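## Task

Pull the orange cap off its marker. The second marker's cap has to stay fully seated. Both markers and both caps must finish resting on the desk. Afterwards, open the hands and withdraw from them. The robot must not tip over or be left leaning, or the task fails. Nothing counts as done if it only stays put because the robot holds it.

## Robot and tools

Robot: a wheeled cart with two drive wheels, a pan-tilt head carrying head_camera, and two five-joint arms (left_arm, right_arm), each ending in a gripper with one fixed jaw, one swinging jaw and a wrist camera (left_wrist_camera, right_wrist_camera). The cart is 0.53 m wide and spans x = -0.35 to 0.07 m. The arm pan axes stand at x = -0.060, y = +0.155 (left) and -0.155 m (right). Each shoulder sits 0.89 m up, 0.03 m out from its axis. Link lengths: upper arm 0.116, forearm 0.135, hand 0.162 m. A fixed-jaw tip can reach roughly 0.44 m from its pan axis and cannot go below about 0.55 m above the floor.

Frames: the base frame has its origin on the floor between the wheels, x forward, y left, z up. The reported left_hand and right_hand are fixed-jaw tip positions in this frame; a held object sits beside the tip, on the swinging-jaw side. Hand axes: z along the fingers, y from swinging jaw toward fixed jaw. These readings can be off by a few cm per arm. base_odometry is the base frame at scene start, built from wheel turns only (slip looks like travel); heading runs -3.142 to 3.142, left positive.

execute_actions: argument actions is a list holding one action object, or empty (then it only reports state and images). The action may hold base, joints, or both; they start together. base takes exactly one key: translate_m, a relative straight drive in metres from the base's last reported position, forward positive, -1.4 to 1.4; or rotate_rad, a relative turn on the spot in radians, left positive, -3.2 to 3.2. No sideways motion. joints maps joint names to absolute targets in radians. Ranges: head_pan_rad -3.2 to 3.2 (0 ahead, positive left); head_tilt_rad -0.76 to 1.45 (0 level, positive down); for each arm prefix left_arm_ / right_arm_: shoulder_pan_rad -1.919 to 1.919, shoulder_lift_rad -1.745 to 1.745, elbow_flex_rad -1.69 to 1.58, wrist_flex_rad -1.658 to 1.658, wrist_roll_rad -2.743 to 2.841, gripper_rad 0 to 1.919. Tolerances for done: head and pan, roll 0.02; lift 0.1; elbow 0.07; wrist_flex and gripper 0.03. An action runs at most 15 s. Any unknown key or out-of-range value rejects the whole call. Omitted joints keep pushing toward older targets. cameras: list from head_camera, left_wrist_camera, right_wrist_camera, all; omitted/null/all gives every camera, [] none. The pictures line gives image order.

Joint geometry: shoulder_pan 0 points left_arm left and right_arm right; positive pans clockwise from above; forward is +1.571 (left) and -1.571 (right). With lift, elbow, wrist_flex all 0 the upper arm stands near vertical (0.24 rad outward) and forearm and fingers are level; positive bends downward, and the sum of the three gives finger angle below level (1.571 = pointing down, needs forearm no more than 0.08 rad above level). wrist_roll -1.522: jaws close across the arm plane, fixed jaw on the left looking outward; 1.619: fixed jaw on the right; 0.049: closing in the plane, fixed jaw below (level fingers) or toward the pan axis (fingers down). Over furniture with level fingers keep the fixed jaw on the left, since otherwise the hand body hangs about 0.08 m beneath. Jaw gap vs gripper angle: 0 to 0.003 m, 0.3 to 0.026, 0.6 to 0.049, 1 to 0.076, 1.919 to 0.106. To squeeze, target up to 0.2 rad under the contact angle; lower gains nothing and may trip the motor. Holding reports off_target; done means empty or barely gripping.

Stowed: shoulder_pan -1.75 (left) / 1.75 (right), shoulder_lift 0.05, elbow_flex 1.35, wrist_flex -1.55, wrist_roll -1.52. Stow in two steps away from loose objects: wrist joints first, then the other three. Leaving stow, do not move wrists first. Turning with stowed arms needs 0.44 m free radius; turning or reversing next to a desk can hook the cart rear and topple it.

Results: base_status and joint_status per motion: done; off_target (resting away, maybe still pushing: load, obstacle, or trip); time_out (target dropped, holds); not_followed or joint command not followed with a cause line (self- or arm-to-arm clearance check withheld targets, possibly retried later; gripper still moves). on_its_own lists uncommanded motion. A stop ends later motion calls in the same reply. MOTOR HOT warns from 55 °C; OVER-TEMPERATURE FAULT at 70 °C stops that arm, with limit_stop_at_motor_heat entries, then resend targets.

Sag: loaded joints rest below target; compensate upward next time. Overload: a joint stuck over about 0.30 rad from target for about 2 s (thinking time included) trips to 20% torque; reset by waiting until steady, then targeting 0.2 rad beyond the reading on the side away from the bad target (or 0.04 past the range end; for a jaw, the end). Cancel a blocked push by targeting the current reading. Payload about 0.4 kg per hand at full reach, 0.7 kg within 0.28 m.

wait: seconds 0 to 10, no new command, returns state and images. zoom_image: camera plus region [x0, y0, x1, y1] in pixels of its latest full image, at most 504 by 504. read_manual: section licences only, no motion. finished_scene: scene 1 or 2, final; the result reports success and gives the next task.

Avoid: dropping or slamming things, hard pushes, knocking markers or caps off the desk, pulling on things in front (tips the robot), arms or hands colliding or pressing on each other (can end the run).

Each tool is called by a JSON object that holds its "name" and its "arguments".

## Session

{"name": "execute_actions", "arguments": {"actions": []}}

Scene clock: 0.00 s.
base_odometry: x=+0.000 y=+0.000 heading=+0.000 (m, m, rad; odometry frame)
base_status: not commanded
joint_positions: head_pan_rad=+0.034 head_tilt_rad=+0.019 left_arm_shoulder_pan_rad=-1.744 left_arm_shoulder_lift_rad=+0.067 left_arm_elbow_flex_rad=+1.395 left_arm_wrist_flex_rad=-1.504 left_arm_wrist_roll_rad=-1.501 left_arm_gripper_rad=+1.920 right_arm_shoulder_pan_rad=+1.759 right_arm_shoulder_lift_rad=+0.073 right_arm_elbow_flex_rad=+1.356 right_arm_wrist_flex_rad=-1.639 right_arm_wrist_roll_rad=-1.493 right_arm_gripper_rad=+1.920
joint_status: not commanded
left_hand: x=-0.3011 y=+0.1051 z=+0.8772 quat_wxyz=(-0.055, -0.689, -0.067, +0.720) (m; base frame)
right_hand: x=-0.3049 y=-0.1161 z=+0.9044 quat_wxyz=(-0.085, +0.627, -0.050, -0.773) (m; base frame)
pictures: head_camera, left_wrist_camera, right_wrist_camera
Images, in order (width x height): head_camera 644x476, left_wrist_camera 644x476, right_wrist_camera 644x476.

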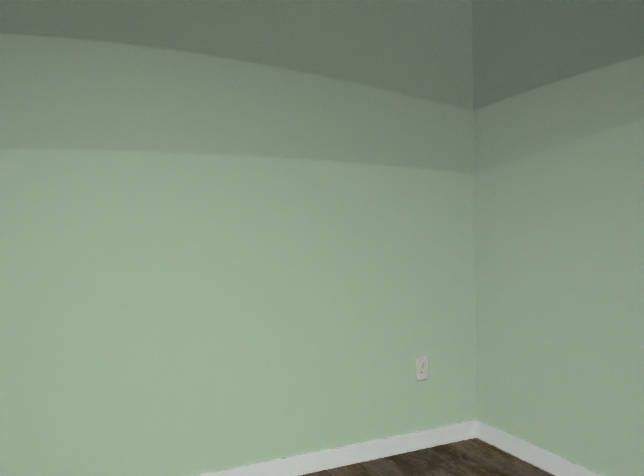

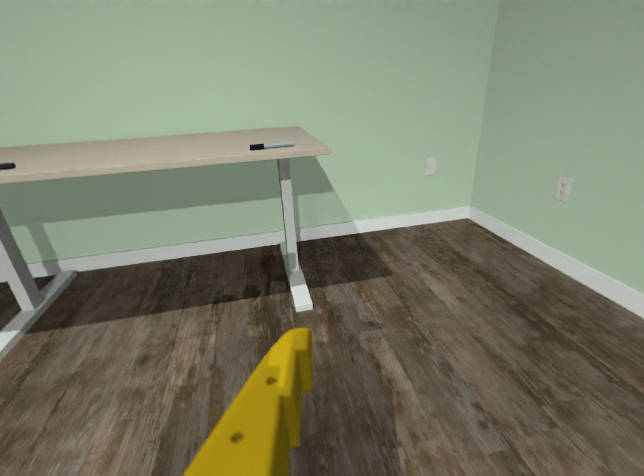

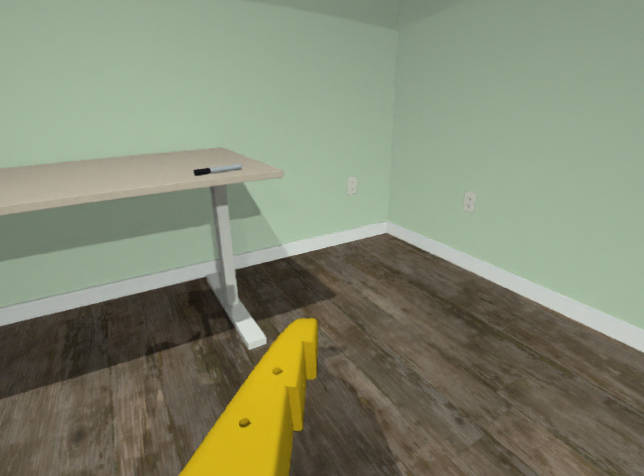

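The desk is behind.

{"name": "execute_actions", "arguments": {"actions": [{"joints":{"head_pan_rad":3.0,"head_tilt_rad":0.4}}], "cameras": ["head_camera"]}}

Scene clock: 3.00 s.
base_odometry: x=+0.000 y=+0.000 heading=+0.000 (m, m, rad; odometry frame)
base_status: not commanded
joint_positions: head_pan_rad=+2.990 head_tilt_rad=+0.393 left_arm_shoulder_pan_rad=-1.744 left_arm_shoulder_lift_rad=+0.067 left_arm_elbow_flex_rad=+1.395 left_arm_wrist_flex_rad=-1.504 left_arm_wrist_roll_rad=-1.501 left_arm_gripper_rad=+1.920 right_arm_shoulder_pan_rad=+1.759 right_arm_shoulder_lift_rad=+0.073 right_arm_elbow_flex_rad=+1.356 right_arm_wrist_flex_rad=-1.639 right_arm_wrist_roll_rad=-1.493 right_arm_gripper_rad=+1.920
joint_status: all done
left_hand: x=-0.3011 y=+0.1051 z=+0.8772 quat_wxyz=(-0.055, -0.689, -0.067, +0.720) (m; base frame)
right_hand: x=-0.3049 y=-0.1161 z=+0.9044 quat_wxyz=(-0.085, +0.627, -0.050, -0.773) (m; base frame)
pictures: head_camera
Images, in order (width x height): head_camera 644x476.

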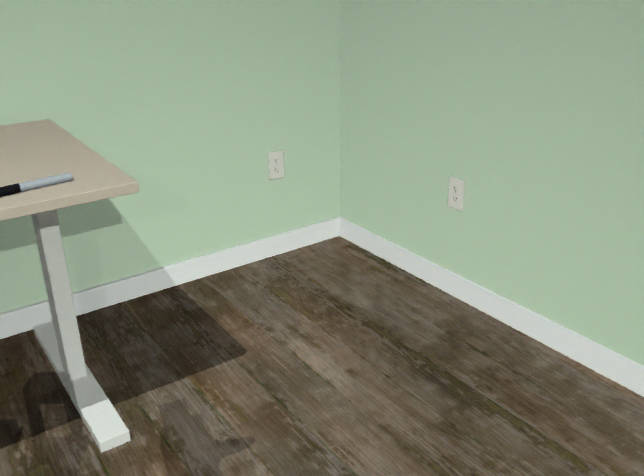

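{"name": "execute_actions", "arguments": {"actions": [{"joints":{"head_pan_rad":-2.5,"head_tilt_rad":0.4}}], "cameras": ["head_camera"]}}

Scene clock: 7.77 s.
base_odometry: x=+0.000 y=+0.000 heading=+0.000 (m, m, rad; odometry frame)
base_status: not commanded
joint_positions: head_pan_rad=-2.490 head_tilt_rad=+0.393 left_arm_shoulder_pan_rad=-1.744 left_arm_shoulder_lift_rad=+0.067 left_arm_elbow_flex_rad=+1.395 left_arm_wrist_flex_rad=-1.504 left_arm_wrist_roll_rad=-1.501 left_arm_gripper_rad=+1.920 right_arm_shoulder_pan_rad=+1.759 right_arm_shoulder_lift_rad=+0.073 right_arm_elbow_flex_rad=+1.356 right_arm_wrist_flex_rad=-1.639 right_arm_wrist_roll_rad=-1.493 right_arm_gripper_rad=+1.920
joint_status: all done
left_hand: x=-0.3011 y=+0.1051 z=+0.8772 quat_wxyz=(-0.055, -0.689, -0.067, +0.720) (m; base frame)
right_hand: x=-0.3049 y=-0.1161 z=+0.9044 quat_wxyz=(-0.085, +0.627, -0.050, -0.773) (m; base frame)
pictures: head_camera
Images, in order (width x height): head_camera 644x476.

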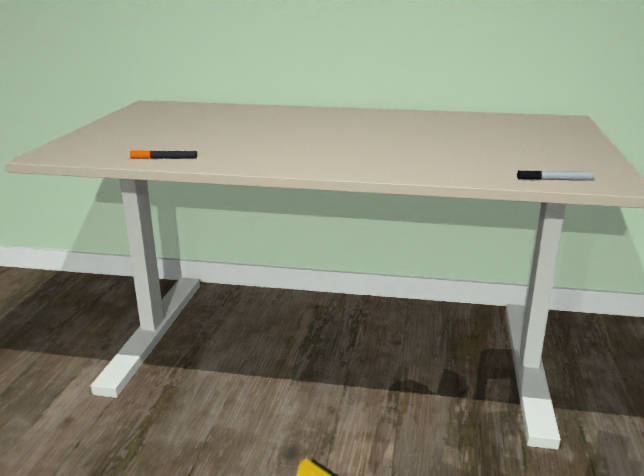

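{"name": "execute_actions", "arguments": {"actions": [{"base":{"rotate_rad":-2.01},"joints":{"head_pan_rad":0,"head_tilt_rad":0.5}}], "cameras": []}}

{"name": "execute_actions", "arguments": {"actions": [{"base":{"translate_m":1.05}}], "cameras": []}}

{"name": "execute_actions", "arguments": {"actions": [{"base":{"rotate_rad":-0.66}}], "cameras": ["head_camera"]}}

Scene clock: 12.37 s.
base_odometry: x=-0.001 y=+0.000 heading=-2.009 (m, m, rad; odometry frame)
base_status: done
joint_positions: head_pan_rad=-0.010 head_tilt_rad=+0.494 left_arm_shoulder_pan_rad=-1.744 left_arm_shoulder_lift_rad=+0.067 left_arm_elbow_flex_rad=+1.395 left_arm_wrist_flex_rad=-1.504 left_arm_wrist_roll_rad=-1.501 left_arm_gripper_rad=+1.920 right_arm_shoulder_pan_rad=+1.759 right_arm_shoulder_lift_rad=+0.073 right_arm_elbow_flex_rad=+1.356 right_arm_wrist_flex_rad=-1.639 right_arm_wrist_roll_rad=-1.493 right_arm_gripper_rad=+1.920
joint_status: all done
left_hand: x=-0.3011 y=+0.1051 z=+0.8772 quat_wxyz=(-0.055, -0.689, -0.067, +0.720) (m; base frame)
right_hand: x=-0.3049 y=-0.1161 z=+0.9044 quat_wxyz=(-0.085, +0.627, -0.050, -0.773) (m; base frame)
pictures: none
No camera images: the call's "cameras" was empty. Leave "cameras" out to get every camera's image.

Scene clock: 18.53 s.
base_odometry: x=-0.448 y=-0.950 heading=-2.009 (m, m, rad; odometry frame)
base_status: done
joint_positions: head_pan_rad=-0.010 head_tilt_rad=+0.494 left_arm_shoulder_pan_rad=-1.744 left_arm_shoulder_lift_rad=+0.067 left_arm_elbow_flex_rad=+1.395 left_arm_wrist_flex_rad=-1.504 left_arm_wrist_roll_rad=-1.501 left_arm_gripper_rad=+1.920 right_arm_shoulder_pan_rad=+1.759 right_arm_shoulder_lift_rad=+0.073 right_arm_elbow_flex_rad=+1.356 right_arm_wrist_flex_rad=-1.639 right_arm_wrist_roll_rad=-1.493 right_arm_gripper_rad=+1.920
joint_status: not commanded
left_hand: x=-0.3011 y=+0.1051 z=+0.8772 quat_wxyz=(-0.055, -0.689, -0.067, +0.720) (m; base frame)
right_hand: x=-0.3049 y=-0.1161 z=+0.9044 quat_wxyz=(-0.085, +0.627, -0.050, -0.773) (m; base frame)
pictures: none
No camera images: the call's "cameras" was empty. Leave "cameras" out to get every camera's image.

Scene clock: 20.07 s.
base_odometry: x=-0.448 y=-0.950 heading=-2.669 (m, m, rad; odometry frame)
base_status: done
joint_positions: head_pan_rad=-0.010 head_tilt_rad=+0.494 left_arm_shoulder_pan_rad=-1.744 left_arm_shoulder_lift_rad=+0.067 left_arm_elbow_flex_rad=+1.395 left_arm_wrist_flex_rad=-1.504 left_arm_wrist_roll_rad=-1.501 left_arm_gripper_rad=+1.920 right_arm_shoulder_pan_rad=+1.759 right_arm_shoulder_lift_rad=+0.073 right_arm_elbow_flex_rad=+1.356 right_arm_wrist_flex_rad=-1.639 right_arm_wrist_roll_rad=-1.493 right_arm_gripper_rad=+1.920
joint_status: not commanded
left_hand: x=-0.3011 y=+0.1051 z=+0.8772 quat_wxyz=(-0.055, -0.689, -0.067, +0.720) (m; base frame)
right_hand: x=-0.3049 y=-0.1161 z=+0.9044 quat_wxyz=(-0.085, +0.627, -0.050, -0.773) (m; base frame)
pictures: head_camera
Images, in order (width x height): head_camera 644x476.

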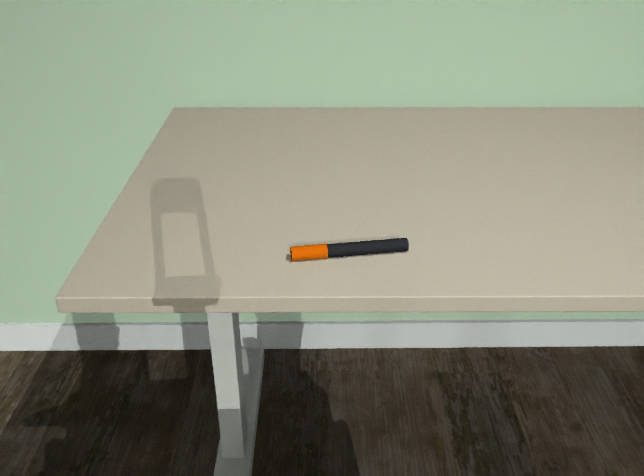

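{"name": "execute_actions", "arguments": {"actions": [{"base":{"translate_m":0.15}}], "cameras": ["head_camera"]}}

Scene clock: 22.00 s.
base_odometry: x=-0.582 y=-1.018 heading=-2.671 (m, m, rad; odometry frame)
base_status: done
joint_positions: head_pan_rad=-0.010 head_tilt_rad=+0.494 left_arm_shoulder_pan_rad=-1.744 left_arm_shoulder_lift_rad=+0.067 left_arm_elbow_flex_rad=+1.395 left_arm_wrist_flex_rad=-1.504 left_arm_wrist_roll_rad=-1.501 left_arm_gripper_rad=+1.920 right_arm_shoulder_pan_rad=+1.759 right_arm_shoulder_lift_rad=+0.073 right_arm_elbow_flex_rad=+1.356 right_arm_wrist_flex_rad=-1.639 right_arm_wrist_roll_rad=-1.493 right_arm_gripper_rad=+1.920
joint_status: not commanded
left_hand: x=-0.3011 y=+0.1051 z=+0.8772 quat_wxyz=(-0.055, -0.689, -0.067, +0.720) (m; base frame)
right_hand: x=-0.3049 y=-0.1161 z=+0.9044 quat_wxyz=(-0.085, +0.627, -0.050, -0.773) (m; base frame)
pictures: head_camera
Images, in order (width x height): head_camera 644x476.

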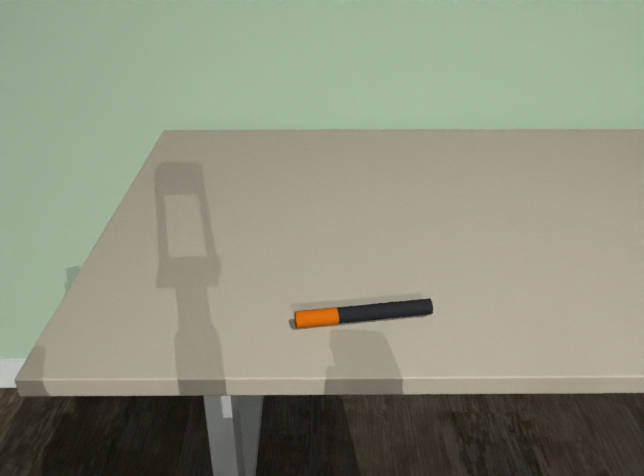

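{"name": "execute_actions", "arguments": {"actions": [{"joints":{"left_arm_shoulder_pan_rad":1.1,"right_arm_shoulder_pan_rad":-1.3,"left_arm_shoulder_lift_rad":0.3,"right_arm_shoulder_lift_rad":0.3,"left_arm_elbow_flex_rad":0.2,"right_arm_elbow_flex_rad":0.2}}], "cameras": []}}

{"name": "execute_actions", "arguments": {"actions": [{"base":{"translate_m":0.3},"joints":{"head_tilt_rad":0.95,"left_arm_shoulder_lift_rad":0.55,"right_arm_shoulder_lift_rad":0.55,"left_arm_elbow_flex_rad":-0.5,"right_arm_elbow_flex_rad":-0.5,"left_arm_wrist_flex_rad":1.2,"right_arm_wrist_flex_rad":1.2,"left_arm_wrist_roll_rad":0.6,"right_arm_wrist_roll_rad":2.82,"left_arm_gripper_rad":0.8,"right_arm_gripper_rad":0.8}}]}}

Scene clock: 27.53 s.
base_odometry: x=-0.582 y=-1.018 heading=-2.671 (m, m, rad; odometry frame)
base_status: not commanded
joint_positions: head_pan_rad=-0.010 head_tilt_rad=+0.494 left_arm_shoulder_pan_rad=+1.093 left_arm_shoulder_lift_rad=+0.309 left_arm_elbow_flex_rad=+0.231 left_arm_wrist_flex_rad=-1.504 left_arm_wrist_roll_rad=-1.501 left_arm_gripper_rad=+1.920 right_arm_shoulder_pan_rad=-1.289 right_arm_shoulder_lift_rad=+0.311 right_arm_elbow_flex_rad=+0.236 right_arm_wrist_flex_rad=-1.639 right_arm_wrist_roll_rad=-1.493 right_arm_gripper_rad=+1.920
joint_status: all done
left_hand: x=+0.2043 y=+0.3007 z=+1.0594 quat_wxyz=(+0.929, -0.074, +0.290, +0.216) (m; base frame)
right_hand: x=+0.2147 y=-0.2266 z=+1.0691 quat_wxyz=(+0.960, +0.030, +0.235, -0.151) (m; base frame)
pictures: none
No camera images: the call's "cameras" was empty. Leave "cameras" out to get every camera's image.

Scene clock: 31.60 s.
base_odometry: x=-0.849 y=-1.154 heading=-2.671 (m, m, rad; odometry frame)
base_status: done
joint_positions: head_pan_rad=-0.010 head_tilt_rad=+0.945 left_arm_shoulder_pan_rad=+1.094 left_arm_shoulder_lift_rad=+0.569 left_arm_elbow_flex_rad=-0.469 left_arm_wrist_flex_rad=+1.196 left_arm_wrist_roll_rad=+0.593 left_arm_gripper_rad=+0.810 right_arm_shoulder_pan_rad=-1.290 right_arm_shoulder_lift_rad=+0.572 right_arm_elbow_flex_rad=-0.463 right_arm_wrist_flex_rad=+1.195 right_arm_wrist_roll_rad=+2.810 right_arm_gripper_rad=+0.809
joint_status: all done
left_hand: x=+0.1966 y=+0.2825 z=+0.8092 quat_wxyz=(+0.094, -0.953, +0.269, -0.100) (m; base frame)
right_hand: x=+0.2265 y=-0.2406 z=+0.8111 quat_wxyz=(-0.089, -0.890, -0.436, -0.099) (m; base frame)
pictures: head_camera, left_wrist_camera, right_wrist_camera
Images, in order (width x height): head_camera 644x476, left_wrist_camera 644x476, right_wrist_camera 644x476.

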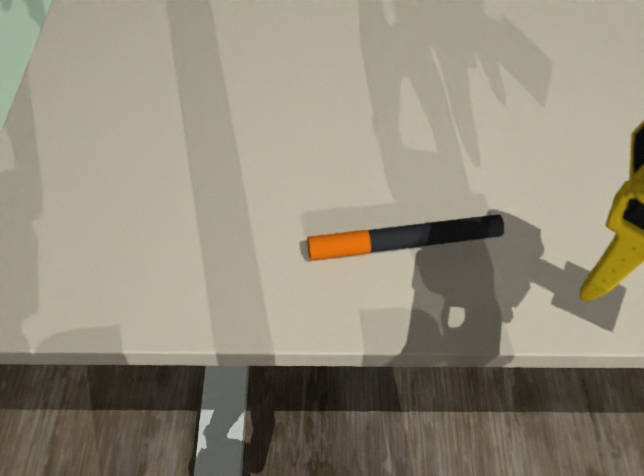

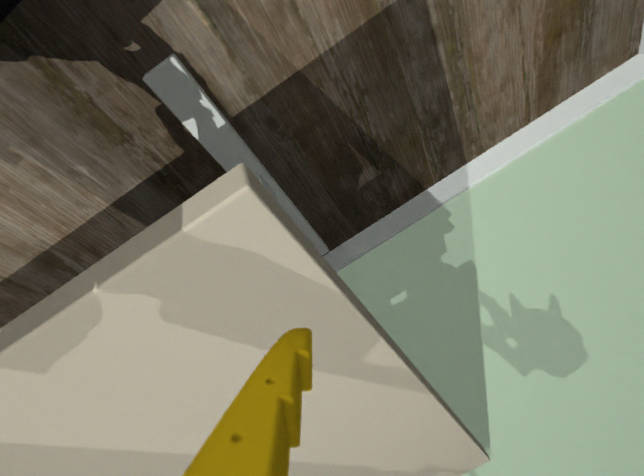

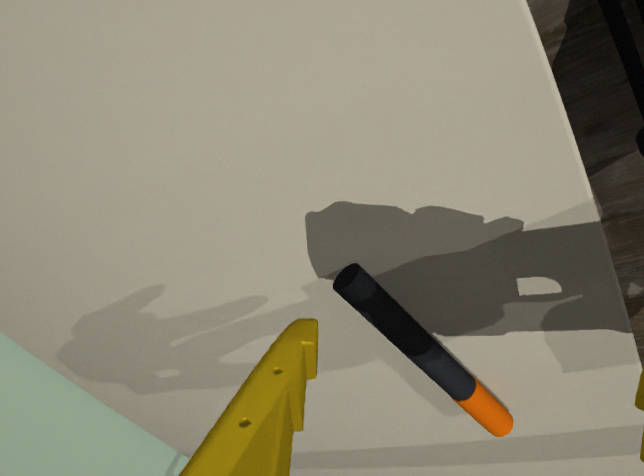

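{"name": "execute_actions", "arguments": {"actions": [{"joints":{"right_arm_shoulder_pan_rad":-1.8,"left_arm_shoulder_pan_rad":1.5}}]}}

Scene clock: 33.37 s.
base_odometry: x=-0.849 y=-1.154 heading=-2.671 (m, m, rad; odometry frame)
base_status: not commanded
joint_positions: head_pan_rad=-0.010 head_tilt_rad=+0.945 left_arm_shoulder_pan_rad=+1.493 left_arm_shoulder_lift_rad=+0.569 left_arm_elbow_flex_rad=-0.469 left_arm_wrist_flex_rad=+1.196 left_arm_wrist_roll_rad=+0.593 left_arm_gripper_rad=+0.810 right_arm_shoulder_pan_rad=-1.789 right_arm_shoulder_lift_rad=+0.572 right_arm_elbow_flex_rad=-0.463 right_arm_wrist_flex_rad=+1.195 right_arm_wrist_roll_rad=+2.810 right_arm_gripper_rad=+0.809
joint_status: all done
left_hand: x=+0.2260 y=+0.1728 z=+0.8092 quat_wxyz=(+0.072, -0.881, +0.453, -0.117) (m; base frame)
right_hand: x=+0.2326 y=-0.0932 z=+0.8111 quat_wxyz=(-0.062, -0.755, -0.642, -0.118) (m; base frame)
pictures: head_camera, left_wrist_camera, right_wrist_camera
Images, in order (width x height): head_camera 644x476, left_wrist_camera 644x476, right_wrist_camera 644x476.

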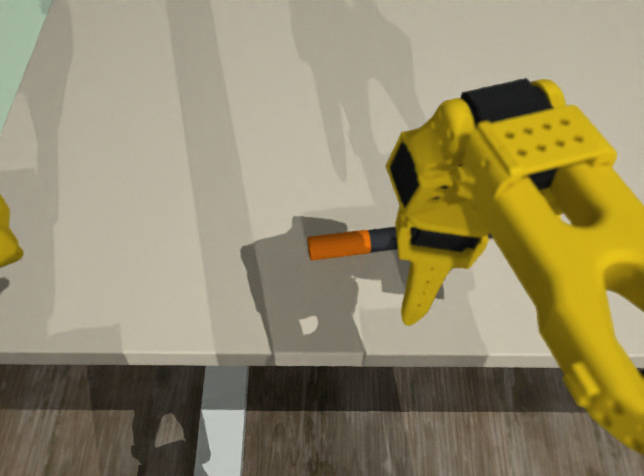

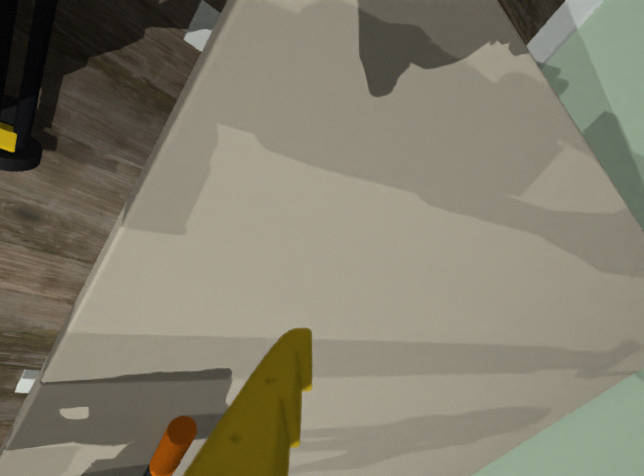

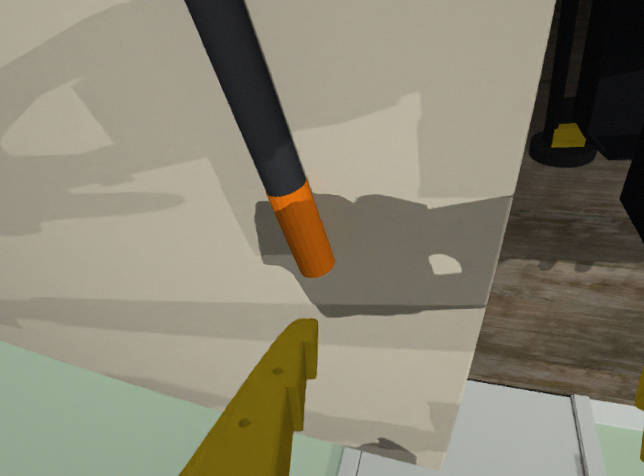

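{"name": "execute_actions", "arguments": {"actions": [{"base":{"translate_m":0.05},"joints":{"right_arm_shoulder_lift_rad":0.75,"right_arm_elbow_flex_rad":-0.55,"right_arm_wrist_flex_rad":1.1,"left_arm_shoulder_pan_rad":1.3}}], "cameras": ["head_camera","right_wrist_camera"]}}

Scene clock: 35.47 s.
base_odometry: x=-0.894 y=-1.177 heading=-2.670 (m, m, rad; odometry frame)
base_status: done
joint_positions: head_pan_rad=-0.010 head_tilt_rad=+0.945 left_arm_shoulder_pan_rad=+1.307 left_arm_shoulder_lift_rad=+0.569 left_arm_elbow_flex_rad=-0.470 left_arm_wrist_flex_rad=+1.196 left_arm_wrist_roll_rad=+0.593 left_arm_gripper_rad=+0.810 right_arm_shoulder_pan_rad=-1.790 right_arm_shoulder_lift_rad=+0.770 right_arm_elbow_flex_rad=-0.515 right_arm_wrist_flex_rad=+1.107 right_arm_wrist_roll_rad=+2.810 right_arm_gripper_rad=+0.809
joint_status: all done
left_hand: x=+0.2180 y=+0.2254 z=+0.8094 quat_wxyz=(+0.083, -0.919, +0.369, -0.110) (m; base frame)
right_hand: x=+0.2348 y=-0.0922 z=+0.7710 quat_wxyz=(-0.049, -0.757, -0.645, -0.093) (m; base frame)
pictures: head_camera, right_wrist_camera
Images, in order (width x height): head_camera 644x476, right_wrist_camera 644x476.

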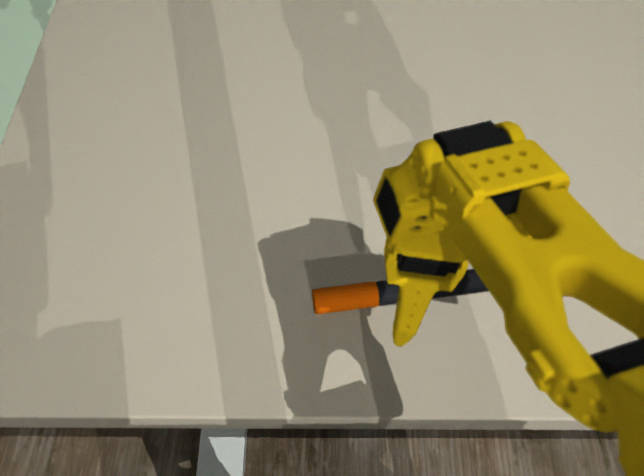

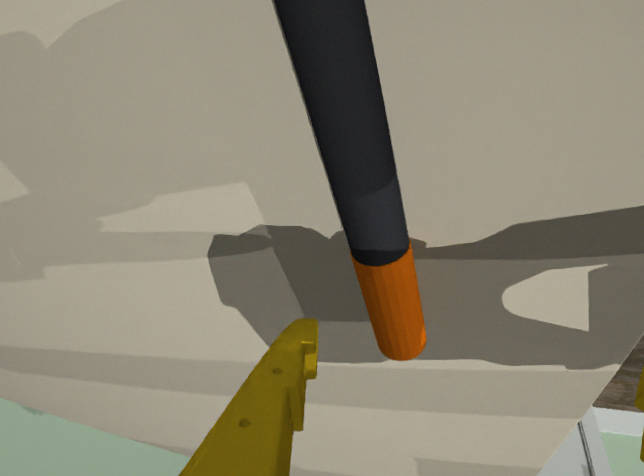

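{"name": "execute_actions", "arguments": {"actions": [{"joints":{"right_arm_shoulder_pan_rad":-1.66,"right_arm_wrist_roll_rad":2.84}}], "cameras": ["head_camera","right_wrist_camera"]}}

Scene clock: 37.27 s.
base_odometry: x=-0.894 y=-1.177 heading=-2.670 (m, m, rad; odometry frame)
base_status: not commanded
joint_positions: head_pan_rad=-0.010 head_tilt_rad=+0.945 left_arm_shoulder_pan_rad=+1.307 left_arm_shoulder_lift_rad=+0.569 left_arm_elbow_flex_rad=-0.470 left_arm_wrist_flex_rad=+1.196 left_arm_wrist_roll_rad=+0.593 left_arm_gripper_rad=+0.810 right_arm_shoulder_pan_rad=-1.671 right_arm_shoulder_lift_rad=+0.770 right_arm_elbow_flex_rad=-0.515 right_arm_wrist_flex_rad=+1.107 right_arm_wrist_roll_rad=+2.830 right_arm_gripper_rad=+0.809
joint_status: all done
left_hand: x=+0.2180 y=+0.2254 z=+0.8094 quat_wxyz=(+0.083, -0.919, +0.369, -0.110) (m; base frame)
right_hand: x=+0.2403 y=-0.1277 z=+0.7710 quat_wxyz=(-0.055, -0.789, -0.606, -0.089) (m; base frame)
pictures: head_camera, right_wrist_camera
Images, in order (width x height): head_camera 644x476, right_wrist_camera 644x476.

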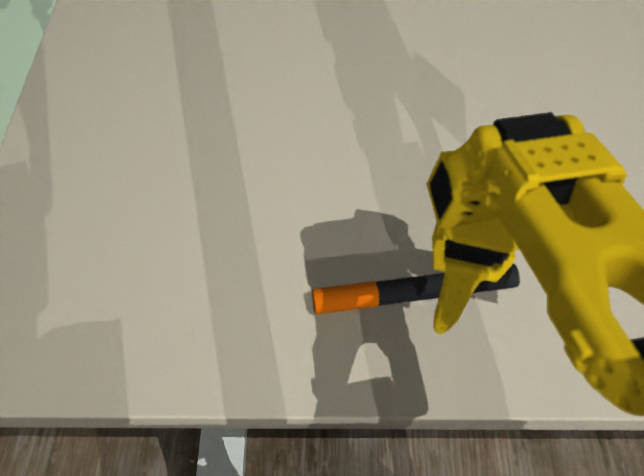

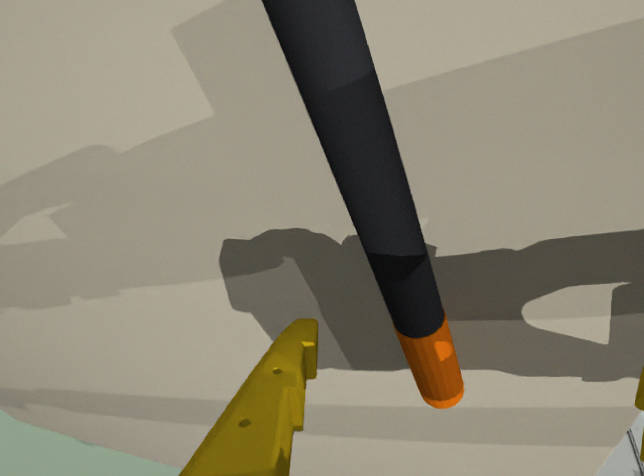

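{"name": "execute_actions", "arguments": {"actions": [{"joints":{"right_arm_shoulder_lift_rad":0.88,"right_arm_wrist_flex_rad":0.98}}], "cameras": ["head_camera","right_wrist_camera"]}}

Scene clock: 38.50 s.
base_odometry: x=-0.894 y=-1.177 heading=-2.670 (m, m, rad; odometry frame)
base_status: not commanded
joint_positions: head_pan_rad=-0.010 head_tilt_rad=+0.945 left_arm_shoulder_pan_rad=+1.307 left_arm_shoulder_lift_rad=+0.569 left_arm_elbow_flex_rad=-0.470 left_arm_wrist_flex_rad=+1.196 left_arm_wrist_roll_rad=+0.593 left_arm_gripper_rad=+0.810 right_arm_shoulder_pan_rad=-1.671 right_arm_shoulder_lift_rad=+0.899 right_arm_elbow_flex_rad=-0.517 right_arm_wrist_flex_rad=+0.988 right_arm_wrist_roll_rad=+2.830 right_arm_gripper_rad=+0.809
joint_status: all done
left_hand: x=+0.2180 y=+0.2254 z=+0.8094 quat_wxyz=(+0.083, -0.919, +0.369, -0.110) (m; base frame)
right_hand: x=+0.2411 y=-0.1276 z=+0.7409 quat_wxyz=(-0.053, -0.789, -0.606, -0.085) (m; base frame)
pictures: head_camera, right_wrist_camera
Images, in order (width x height): head_camera 644x476, right_wrist_camera 644x476.

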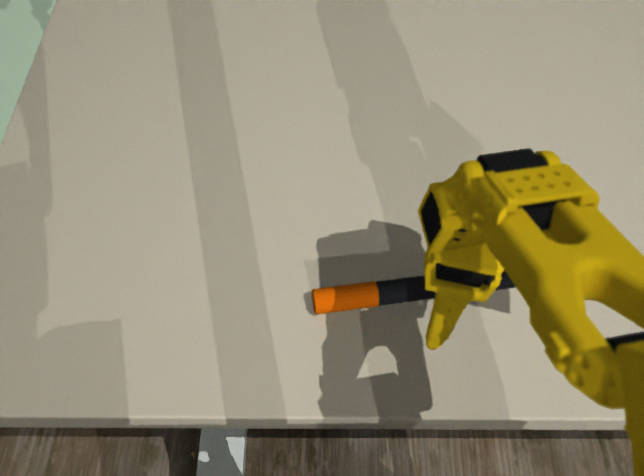

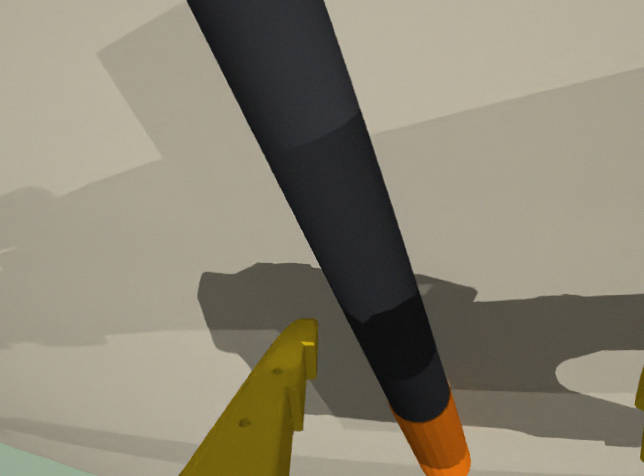

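{"name": "execute_actions", "arguments": {"actions": [{"joints":{"right_arm_shoulder_lift_rad":0.96,"right_arm_wrist_flex_rad":0.9}}], "cameras": ["head_camera","right_wrist_camera"]}}

Scene clock: 39.43 s.
base_odometry: x=-0.894 y=-1.177 heading=-2.670 (m, m, rad; odometry frame)
base_status: not commanded
joint_positions: head_pan_rad=-0.010 head_tilt_rad=+0.945 left_arm_shoulder_pan_rad=+1.307 left_arm_shoulder_lift_rad=+0.569 left_arm_elbow_flex_rad=-0.470 left_arm_wrist_flex_rad=+1.196 left_arm_wrist_roll_rad=+0.593 left_arm_gripper_rad=+0.810 right_arm_shoulder_pan_rad=-1.671 right_arm_shoulder_lift_rad=+0.977 right_arm_elbow_flex_rad=-0.518 right_arm_wrist_flex_rad=+0.910 right_arm_wrist_roll_rad=+2.830 right_arm_gripper_rad=+0.809
joint_status: all done
left_hand: x=+0.2180 y=+0.2254 z=+0.8094 quat_wxyz=(+0.083, -0.919, +0.369, -0.110) (m; base frame)
right_hand: x=+0.2410 y=-0.1276 z=+0.7230 quat_wxyz=(-0.053, -0.789, -0.606, -0.086) (m; base frame)
pictures: head_camera, right_wrist_camera
Images, in order (width x height): head_camera 644x476, right_wrist_camera 644x476.

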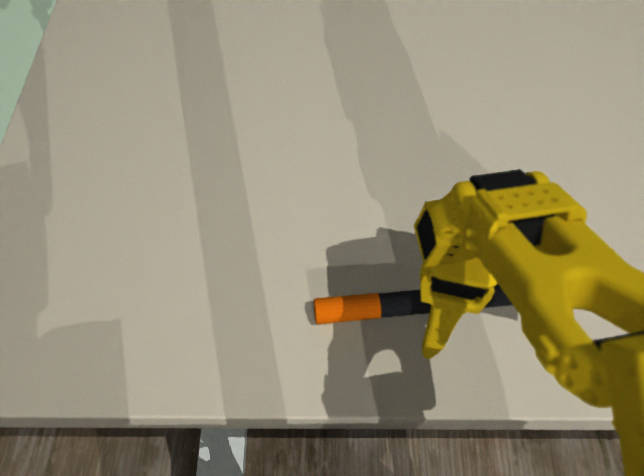

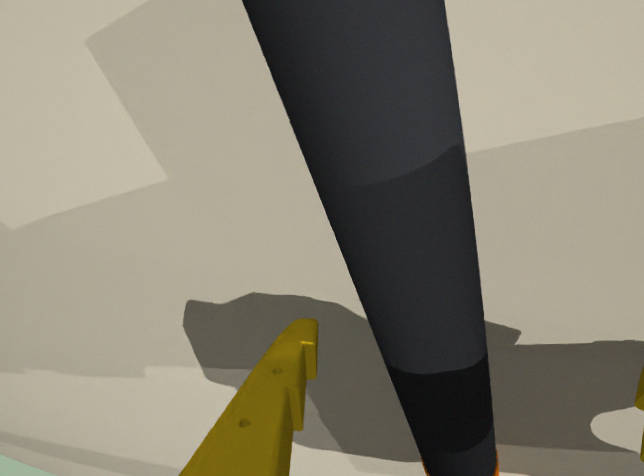

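Marker shifted a bit (camera mount touched it). Close.

{"name": "execute_actions", "arguments": {"actions": [{"joints":{"right_arm_gripper_rad":0.05}}], "cameras": ["head_camera","right_wrist_camera"]}}

Scene clock: 40.60 s.
base_odometry: x=-0.894 y=-1.177 heading=-2.670 (m, m, rad; odometry frame)
base_status: not commanded
joint_positions: head_pan_rad=-0.010 head_tilt_rad=+0.945 left_arm_shoulder_pan_rad=+1.307 left_arm_shoulder_lift_rad=+0.569 left_arm_elbow_flex_rad=-0.470 left_arm_wrist_flex_rad=+1.196 left_arm_wrist_roll_rad=+0.593 left_arm_gripper_rad=+0.810 right_arm_shoulder_pan_rad=-1.669 right_arm_shoulder_lift_rad=+0.980 right_arm_elbow_flex_rad=-0.535 right_arm_wrist_flex_rad=+0.909 right_arm_wrist_roll_rad=+2.830 right_arm_gripper_rad=+0.206
joint_status: right_arm_gripper_rad off_target (ended at +0.206, target +0.050)
left_hand: x=+0.2180 y=+0.2254 z=+0.8094 quat_wxyz=(+0.083, -0.919, +0.369, -0.110) (m; base frame)
right_hand: x=+0.2443 y=-0.1278 z=+0.7250 quat_wxyz=(-0.057, -0.789, -0.605, -0.092) (m; base frame)
pictures: head_camera, right_wrist_camera
Images, in order (width x height): head_camera 644x476, right_wrist_camera 644x476.

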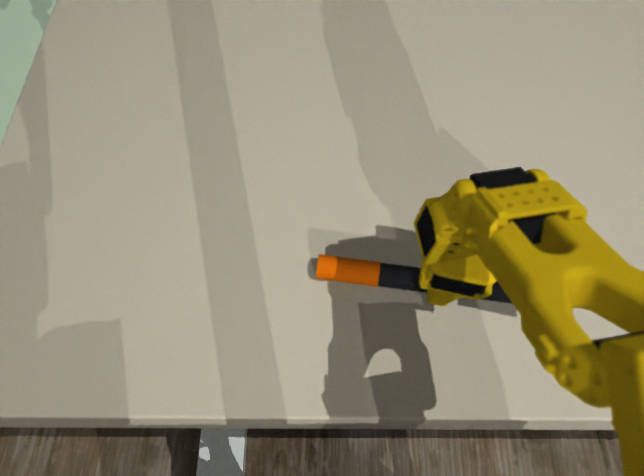

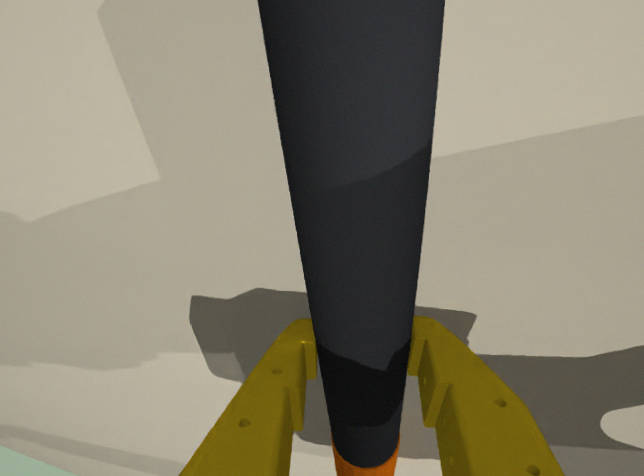

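{"name": "execute_actions", "arguments": {"actions": [{"joints":{"right_arm_shoulder_lift_rad":0.88,"right_arm_wrist_flex_rad":0.62,"right_arm_shoulder_pan_rad":-1.91,"right_arm_gripper_rad":0.03}}]}}

Scene clock: 42.67 s.
base_odometry: x=-0.894 y=-1.177 heading=-2.670 (m, m, rad; odometry frame)
base_status: not commanded
joint_positions: head_pan_rad=-0.010 head_tilt_rad=+0.945 left_arm_shoulder_pan_rad=+1.307 left_arm_shoulder_lift_rad=+0.569 left_arm_elbow_flex_rad=-0.470 left_arm_wrist_flex_rad=+1.196 left_arm_wrist_roll_rad=+0.593 left_arm_gripper_rad=+0.810 right_arm_shoulder_pan_rad=-1.901 right_arm_shoulder_lift_rad=+0.946 right_arm_elbow_flex_rad=-0.535 right_arm_wrist_flex_rad=+0.633 right_arm_wrist_roll_rad=+2.830 right_arm_gripper_rad=+0.205
joint_status: right_arm_gripper_rad off_target (ended at +0.205, target +0.030); the others done
left_hand: x=+0.2180 y=+0.2254 z=+0.8094 quat_wxyz=(+0.083, -0.919, +0.369, -0.110) (m; base frame)
right_hand: x=+0.2731 y=-0.0439 z=+0.7531 quat_wxyz=(-0.111, -0.693, -0.672, -0.236) (m; base frame)
pictures: head_camera, left_wrist_camera, right_wrist_camera
Images, in order (width x height): head_camera 644x476, left_wrist_camera 644x476, right_wrist_camera 644x476.

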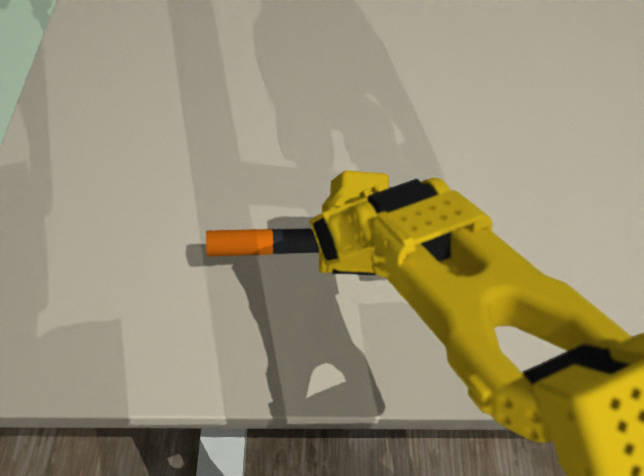

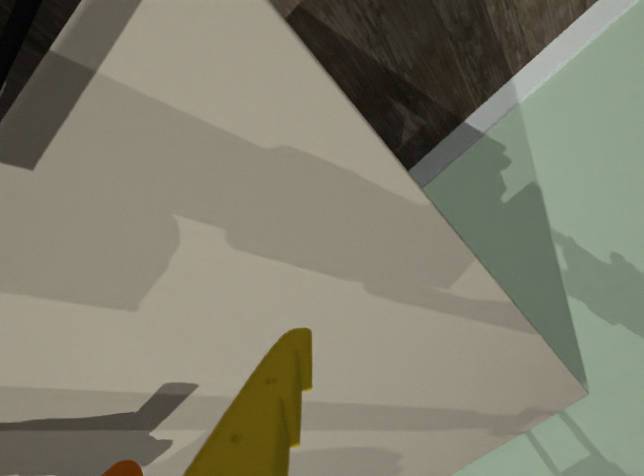

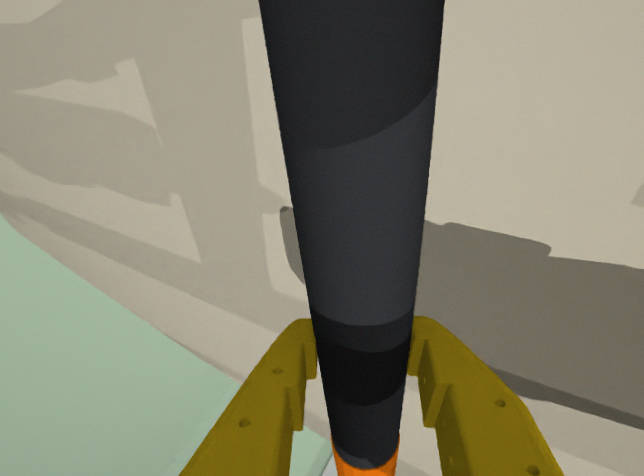

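{"name": "execute_actions", "arguments": {"actions": [{"joints":{"left_arm_shoulder_lift_rad":0.55,"left_arm_wrist_flex_rad":1.0,"left_arm_shoulder_pan_rad":1.65,"left_arm_wrist_roll_rad":0.3,"left_arm_gripper_rad":0.7}}], "cameras": ["head_camera","left_wrist_camera"]}}

Scene clock: 44.33 s.
base_odometry: x=-0.894 y=-1.177 heading=-2.670 (m, m, rad; odometry frame)
base_status: not commanded
joint_positions: head_pan_rad=-0.010 head_tilt_rad=+0.945 left_arm_shoulder_pan_rad=+1.643 left_arm_shoulder_lift_rad=+0.569 left_arm_elbow_flex_rad=-0.470 left_arm_wrist_flex_rad=+1.010 left_arm_wrist_roll_rad=+0.307 left_arm_gripper_rad=+0.710 right_arm_shoulder_pan_rad=-1.901 right_arm_shoulder_lift_rad=+0.946 right_arm_elbow_flex_rad=-0.535 right_arm_wrist_flex_rad=+0.633 right_arm_wrist_roll_rad=+2.830 right_arm_gripper_rad=+0.205
joint_status: all done
left_hand: x=+0.2531 y=+0.1298 z=+0.8186 quat_wxyz=(+0.133, -0.749, +0.621, -0.186) (m; base frame)
right_hand: x=+0.2731 y=-0.0439 z=+0.7531 quat_wxyz=(-0.111, -0.693, -0.672, -0.236) (m; base frame)
pictures: head_camera, left_wrist_camera
Images, in order (width x height): head_camera 644x476, left_wrist_camera 644x476.

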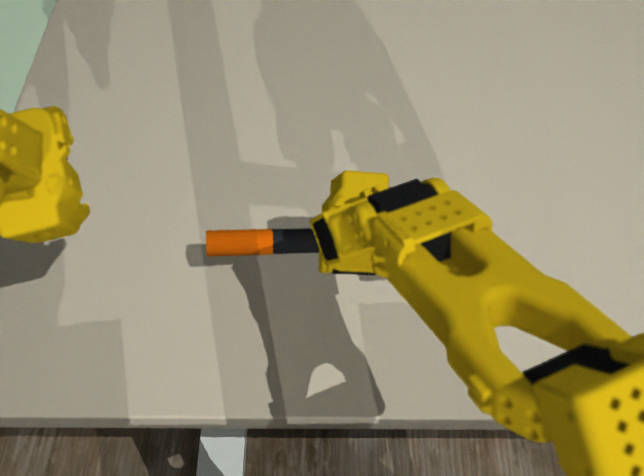

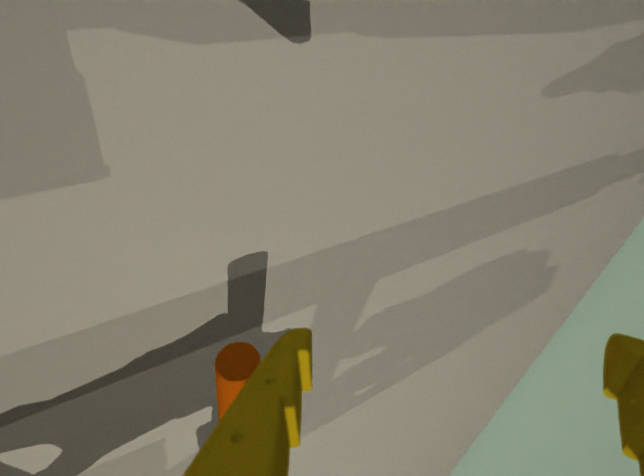

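{"name": "execute_actions", "arguments": {"actions": [{"joints":{"left_arm_shoulder_lift_rad":0.45,"left_arm_elbow_flex_rad":-0.4,"left_arm_wrist_flex_rad":1.27,"left_arm_shoulder_pan_rad":1.85}}], "cameras": ["head_camera","left_wrist_camera"]}}

Scene clock: 45.70 s.
base_odometry: x=-0.894 y=-1.177 heading=-2.670 (m, m, rad; odometry frame)
base_status: not commanded
joint_positions: head_pan_rad=-0.010 head_tilt_rad=+0.945 left_arm_shoulder_pan_rad=+1.841 left_arm_shoulder_lift_rad=+0.504 left_arm_elbow_flex_rad=-0.393 left_arm_wrist_flex_rad=+1.265 left_arm_wrist_roll_rad=+0.307 left_arm_gripper_rad=+0.710 right_arm_shoulder_pan_rad=-1.901 right_arm_shoulder_lift_rad=+0.946 right_arm_elbow_flex_rad=-0.535 right_arm_wrist_flex_rad=+0.633 right_arm_wrist_roll_rad=+2.830 right_arm_gripper_rad=+0.205
joint_status: all done
left_hand: x=+0.1972 y=+0.0812 z=+0.8103 quat_wxyz=(+0.048, -0.700, +0.708, -0.084) (m; base frame)
right_hand: x=+0.2731 y=-0.0439 z=+0.7531 quat_wxyz=(-0.111, -0.693, -0.672, -0.236) (m; base frame)
pictures: head_camera, left_wrist_camera
Images, in order (width x height): head_camera 644x476, left_wrist_camera 644x476.

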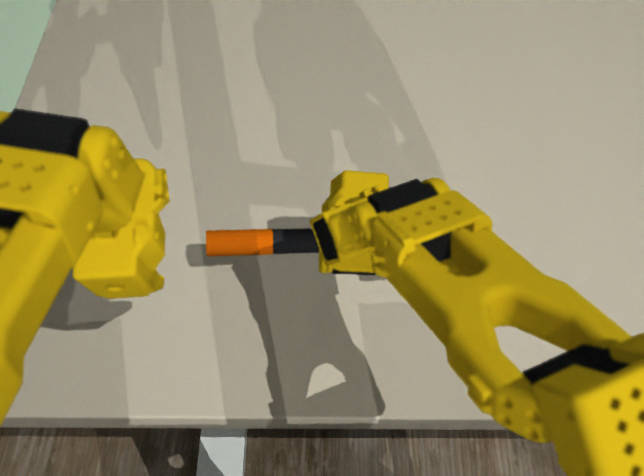

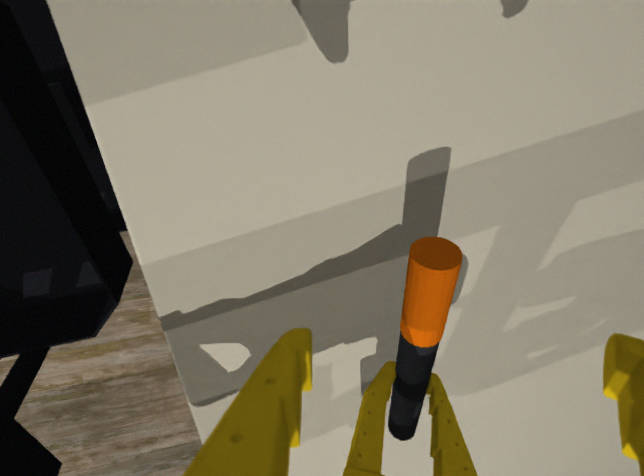

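{"name": "execute_actions", "arguments": {"actions": [{"joints":{"left_arm_shoulder_lift_rad":0.66,"left_arm_wrist_flex_rad":1.08}}], "cameras": ["head_camera","left_wrist_camera"]}}

Scene clock: 46.93 s.
base_odometry: x=-0.894 y=-1.177 heading=-2.670 (m, m, rad; odometry frame)
base_status: not commanded
joint_positions: head_pan_rad=-0.010 head_tilt_rad=+0.945 left_arm_shoulder_pan_rad=+1.841 left_arm_shoulder_lift_rad=+0.676 left_arm_elbow_flex_rad=-0.393 left_arm_wrist_flex_rad=+1.089 left_arm_wrist_roll_rad=+0.307 left_arm_gripper_rad=+0.710 right_arm_shoulder_pan_rad=-1.901 right_arm_shoulder_lift_rad=+0.946 right_arm_elbow_flex_rad=-0.535 right_arm_wrist_flex_rad=+0.633 right_arm_wrist_roll_rad=+2.830 right_arm_gripper_rad=+0.205
joint_status: all done
left_hand: x=+0.2073 y=+0.0784 z=+0.7728 quat_wxyz=(+0.050, -0.699, +0.708, -0.086) (m; base frame)
right_hand: x=+0.2731 y=-0.0439 z=+0.7531 quat_wxyz=(-0.111, -0.693, -0.672, -0.236) (m; base frame)
pictures: head_camera, left_wrist_camera
Images, in order (width x height): head_camera 644x476, left_wrist_camera 644x476.

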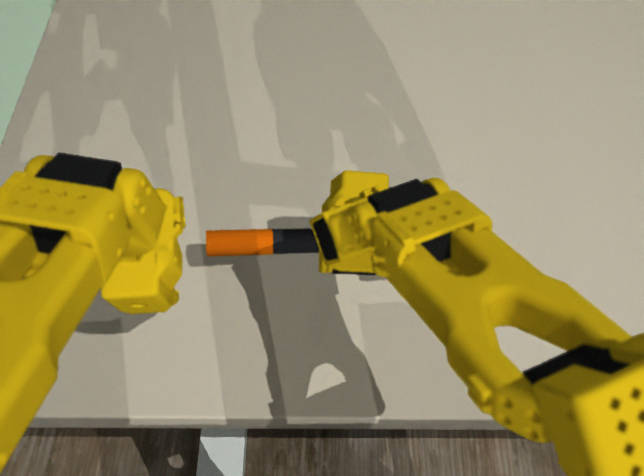

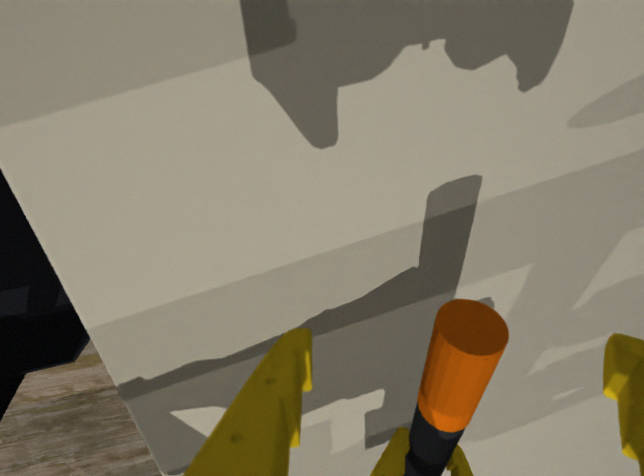

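{"name": "execute_actions", "arguments": {"actions": [{"joints":{"left_arm_shoulder_pan_rad":1.919,"right_arm_shoulder_pan_rad":-1.919,"left_arm_shoulder_lift_rad":0.72,"left_arm_wrist_flex_rad":1.0,"left_arm_wrist_roll_rad":0.38}}], "cameras": ["head_camera","left_wrist_camera"]}}

Scene clock: 48.03 s.
base_odometry: x=-0.894 y=-1.177 heading=-2.670 (m, m, rad; odometry frame)
base_status: not commanded
joint_positions: head_pan_rad=-0.010 head_tilt_rad=+0.945 left_arm_shoulder_pan_rad=+1.912 left_arm_shoulder_lift_rad=+0.736 left_arm_elbow_flex_rad=-0.393 left_arm_wrist_flex_rad=+1.009 left_arm_wrist_roll_rad=+0.373 left_arm_gripper_rad=+0.710 right_arm_shoulder_pan_rad=-1.901 right_arm_shoulder_lift_rad=+0.946 right_arm_elbow_flex_rad=-0.535 right_arm_wrist_flex_rad=+0.633 right_arm_wrist_roll_rad=+2.830 right_arm_gripper_rad=+0.205
joint_status: all done
joint sent to its limit — the command would take right_arm_shoulder_pan_rad past its lower limit, so that joint was sent only as far as its limit.
left_hand: x=+0.2060 y=+0.0575 z=+0.7600 quat_wxyz=(+0.048, -0.697, +0.709, -0.099) (m; base frame)
right_hand: x=+0.2731 y=-0.0439 z=+0.7531 quat_wxyz=(-0.111, -0.693, -0.672, -0.236) (m; base frame)
pictures: head_camera, left_wrist_camera
Images, in order (width x height): head_camera 644x476, left_wrist_camera 644x476.

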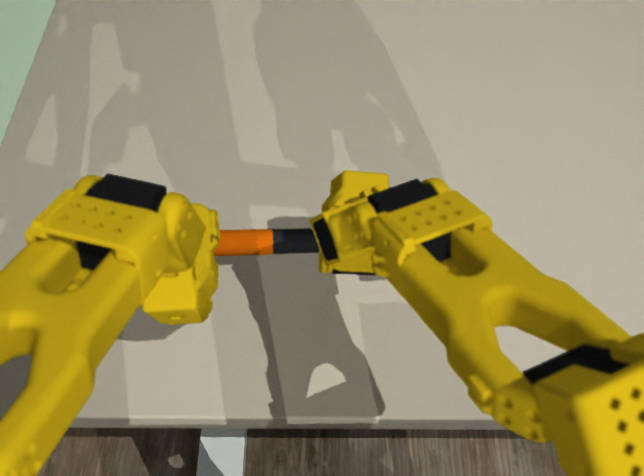

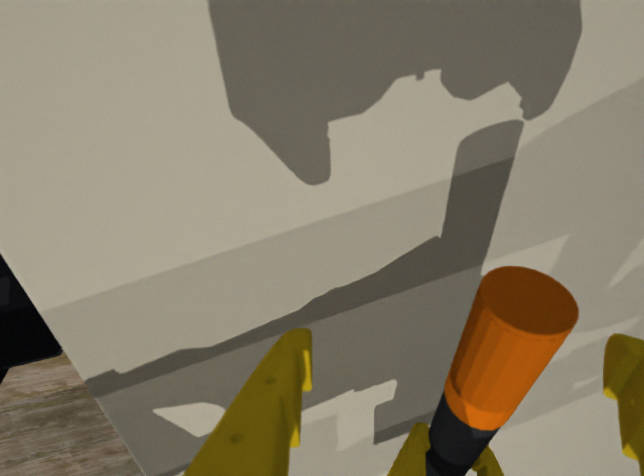

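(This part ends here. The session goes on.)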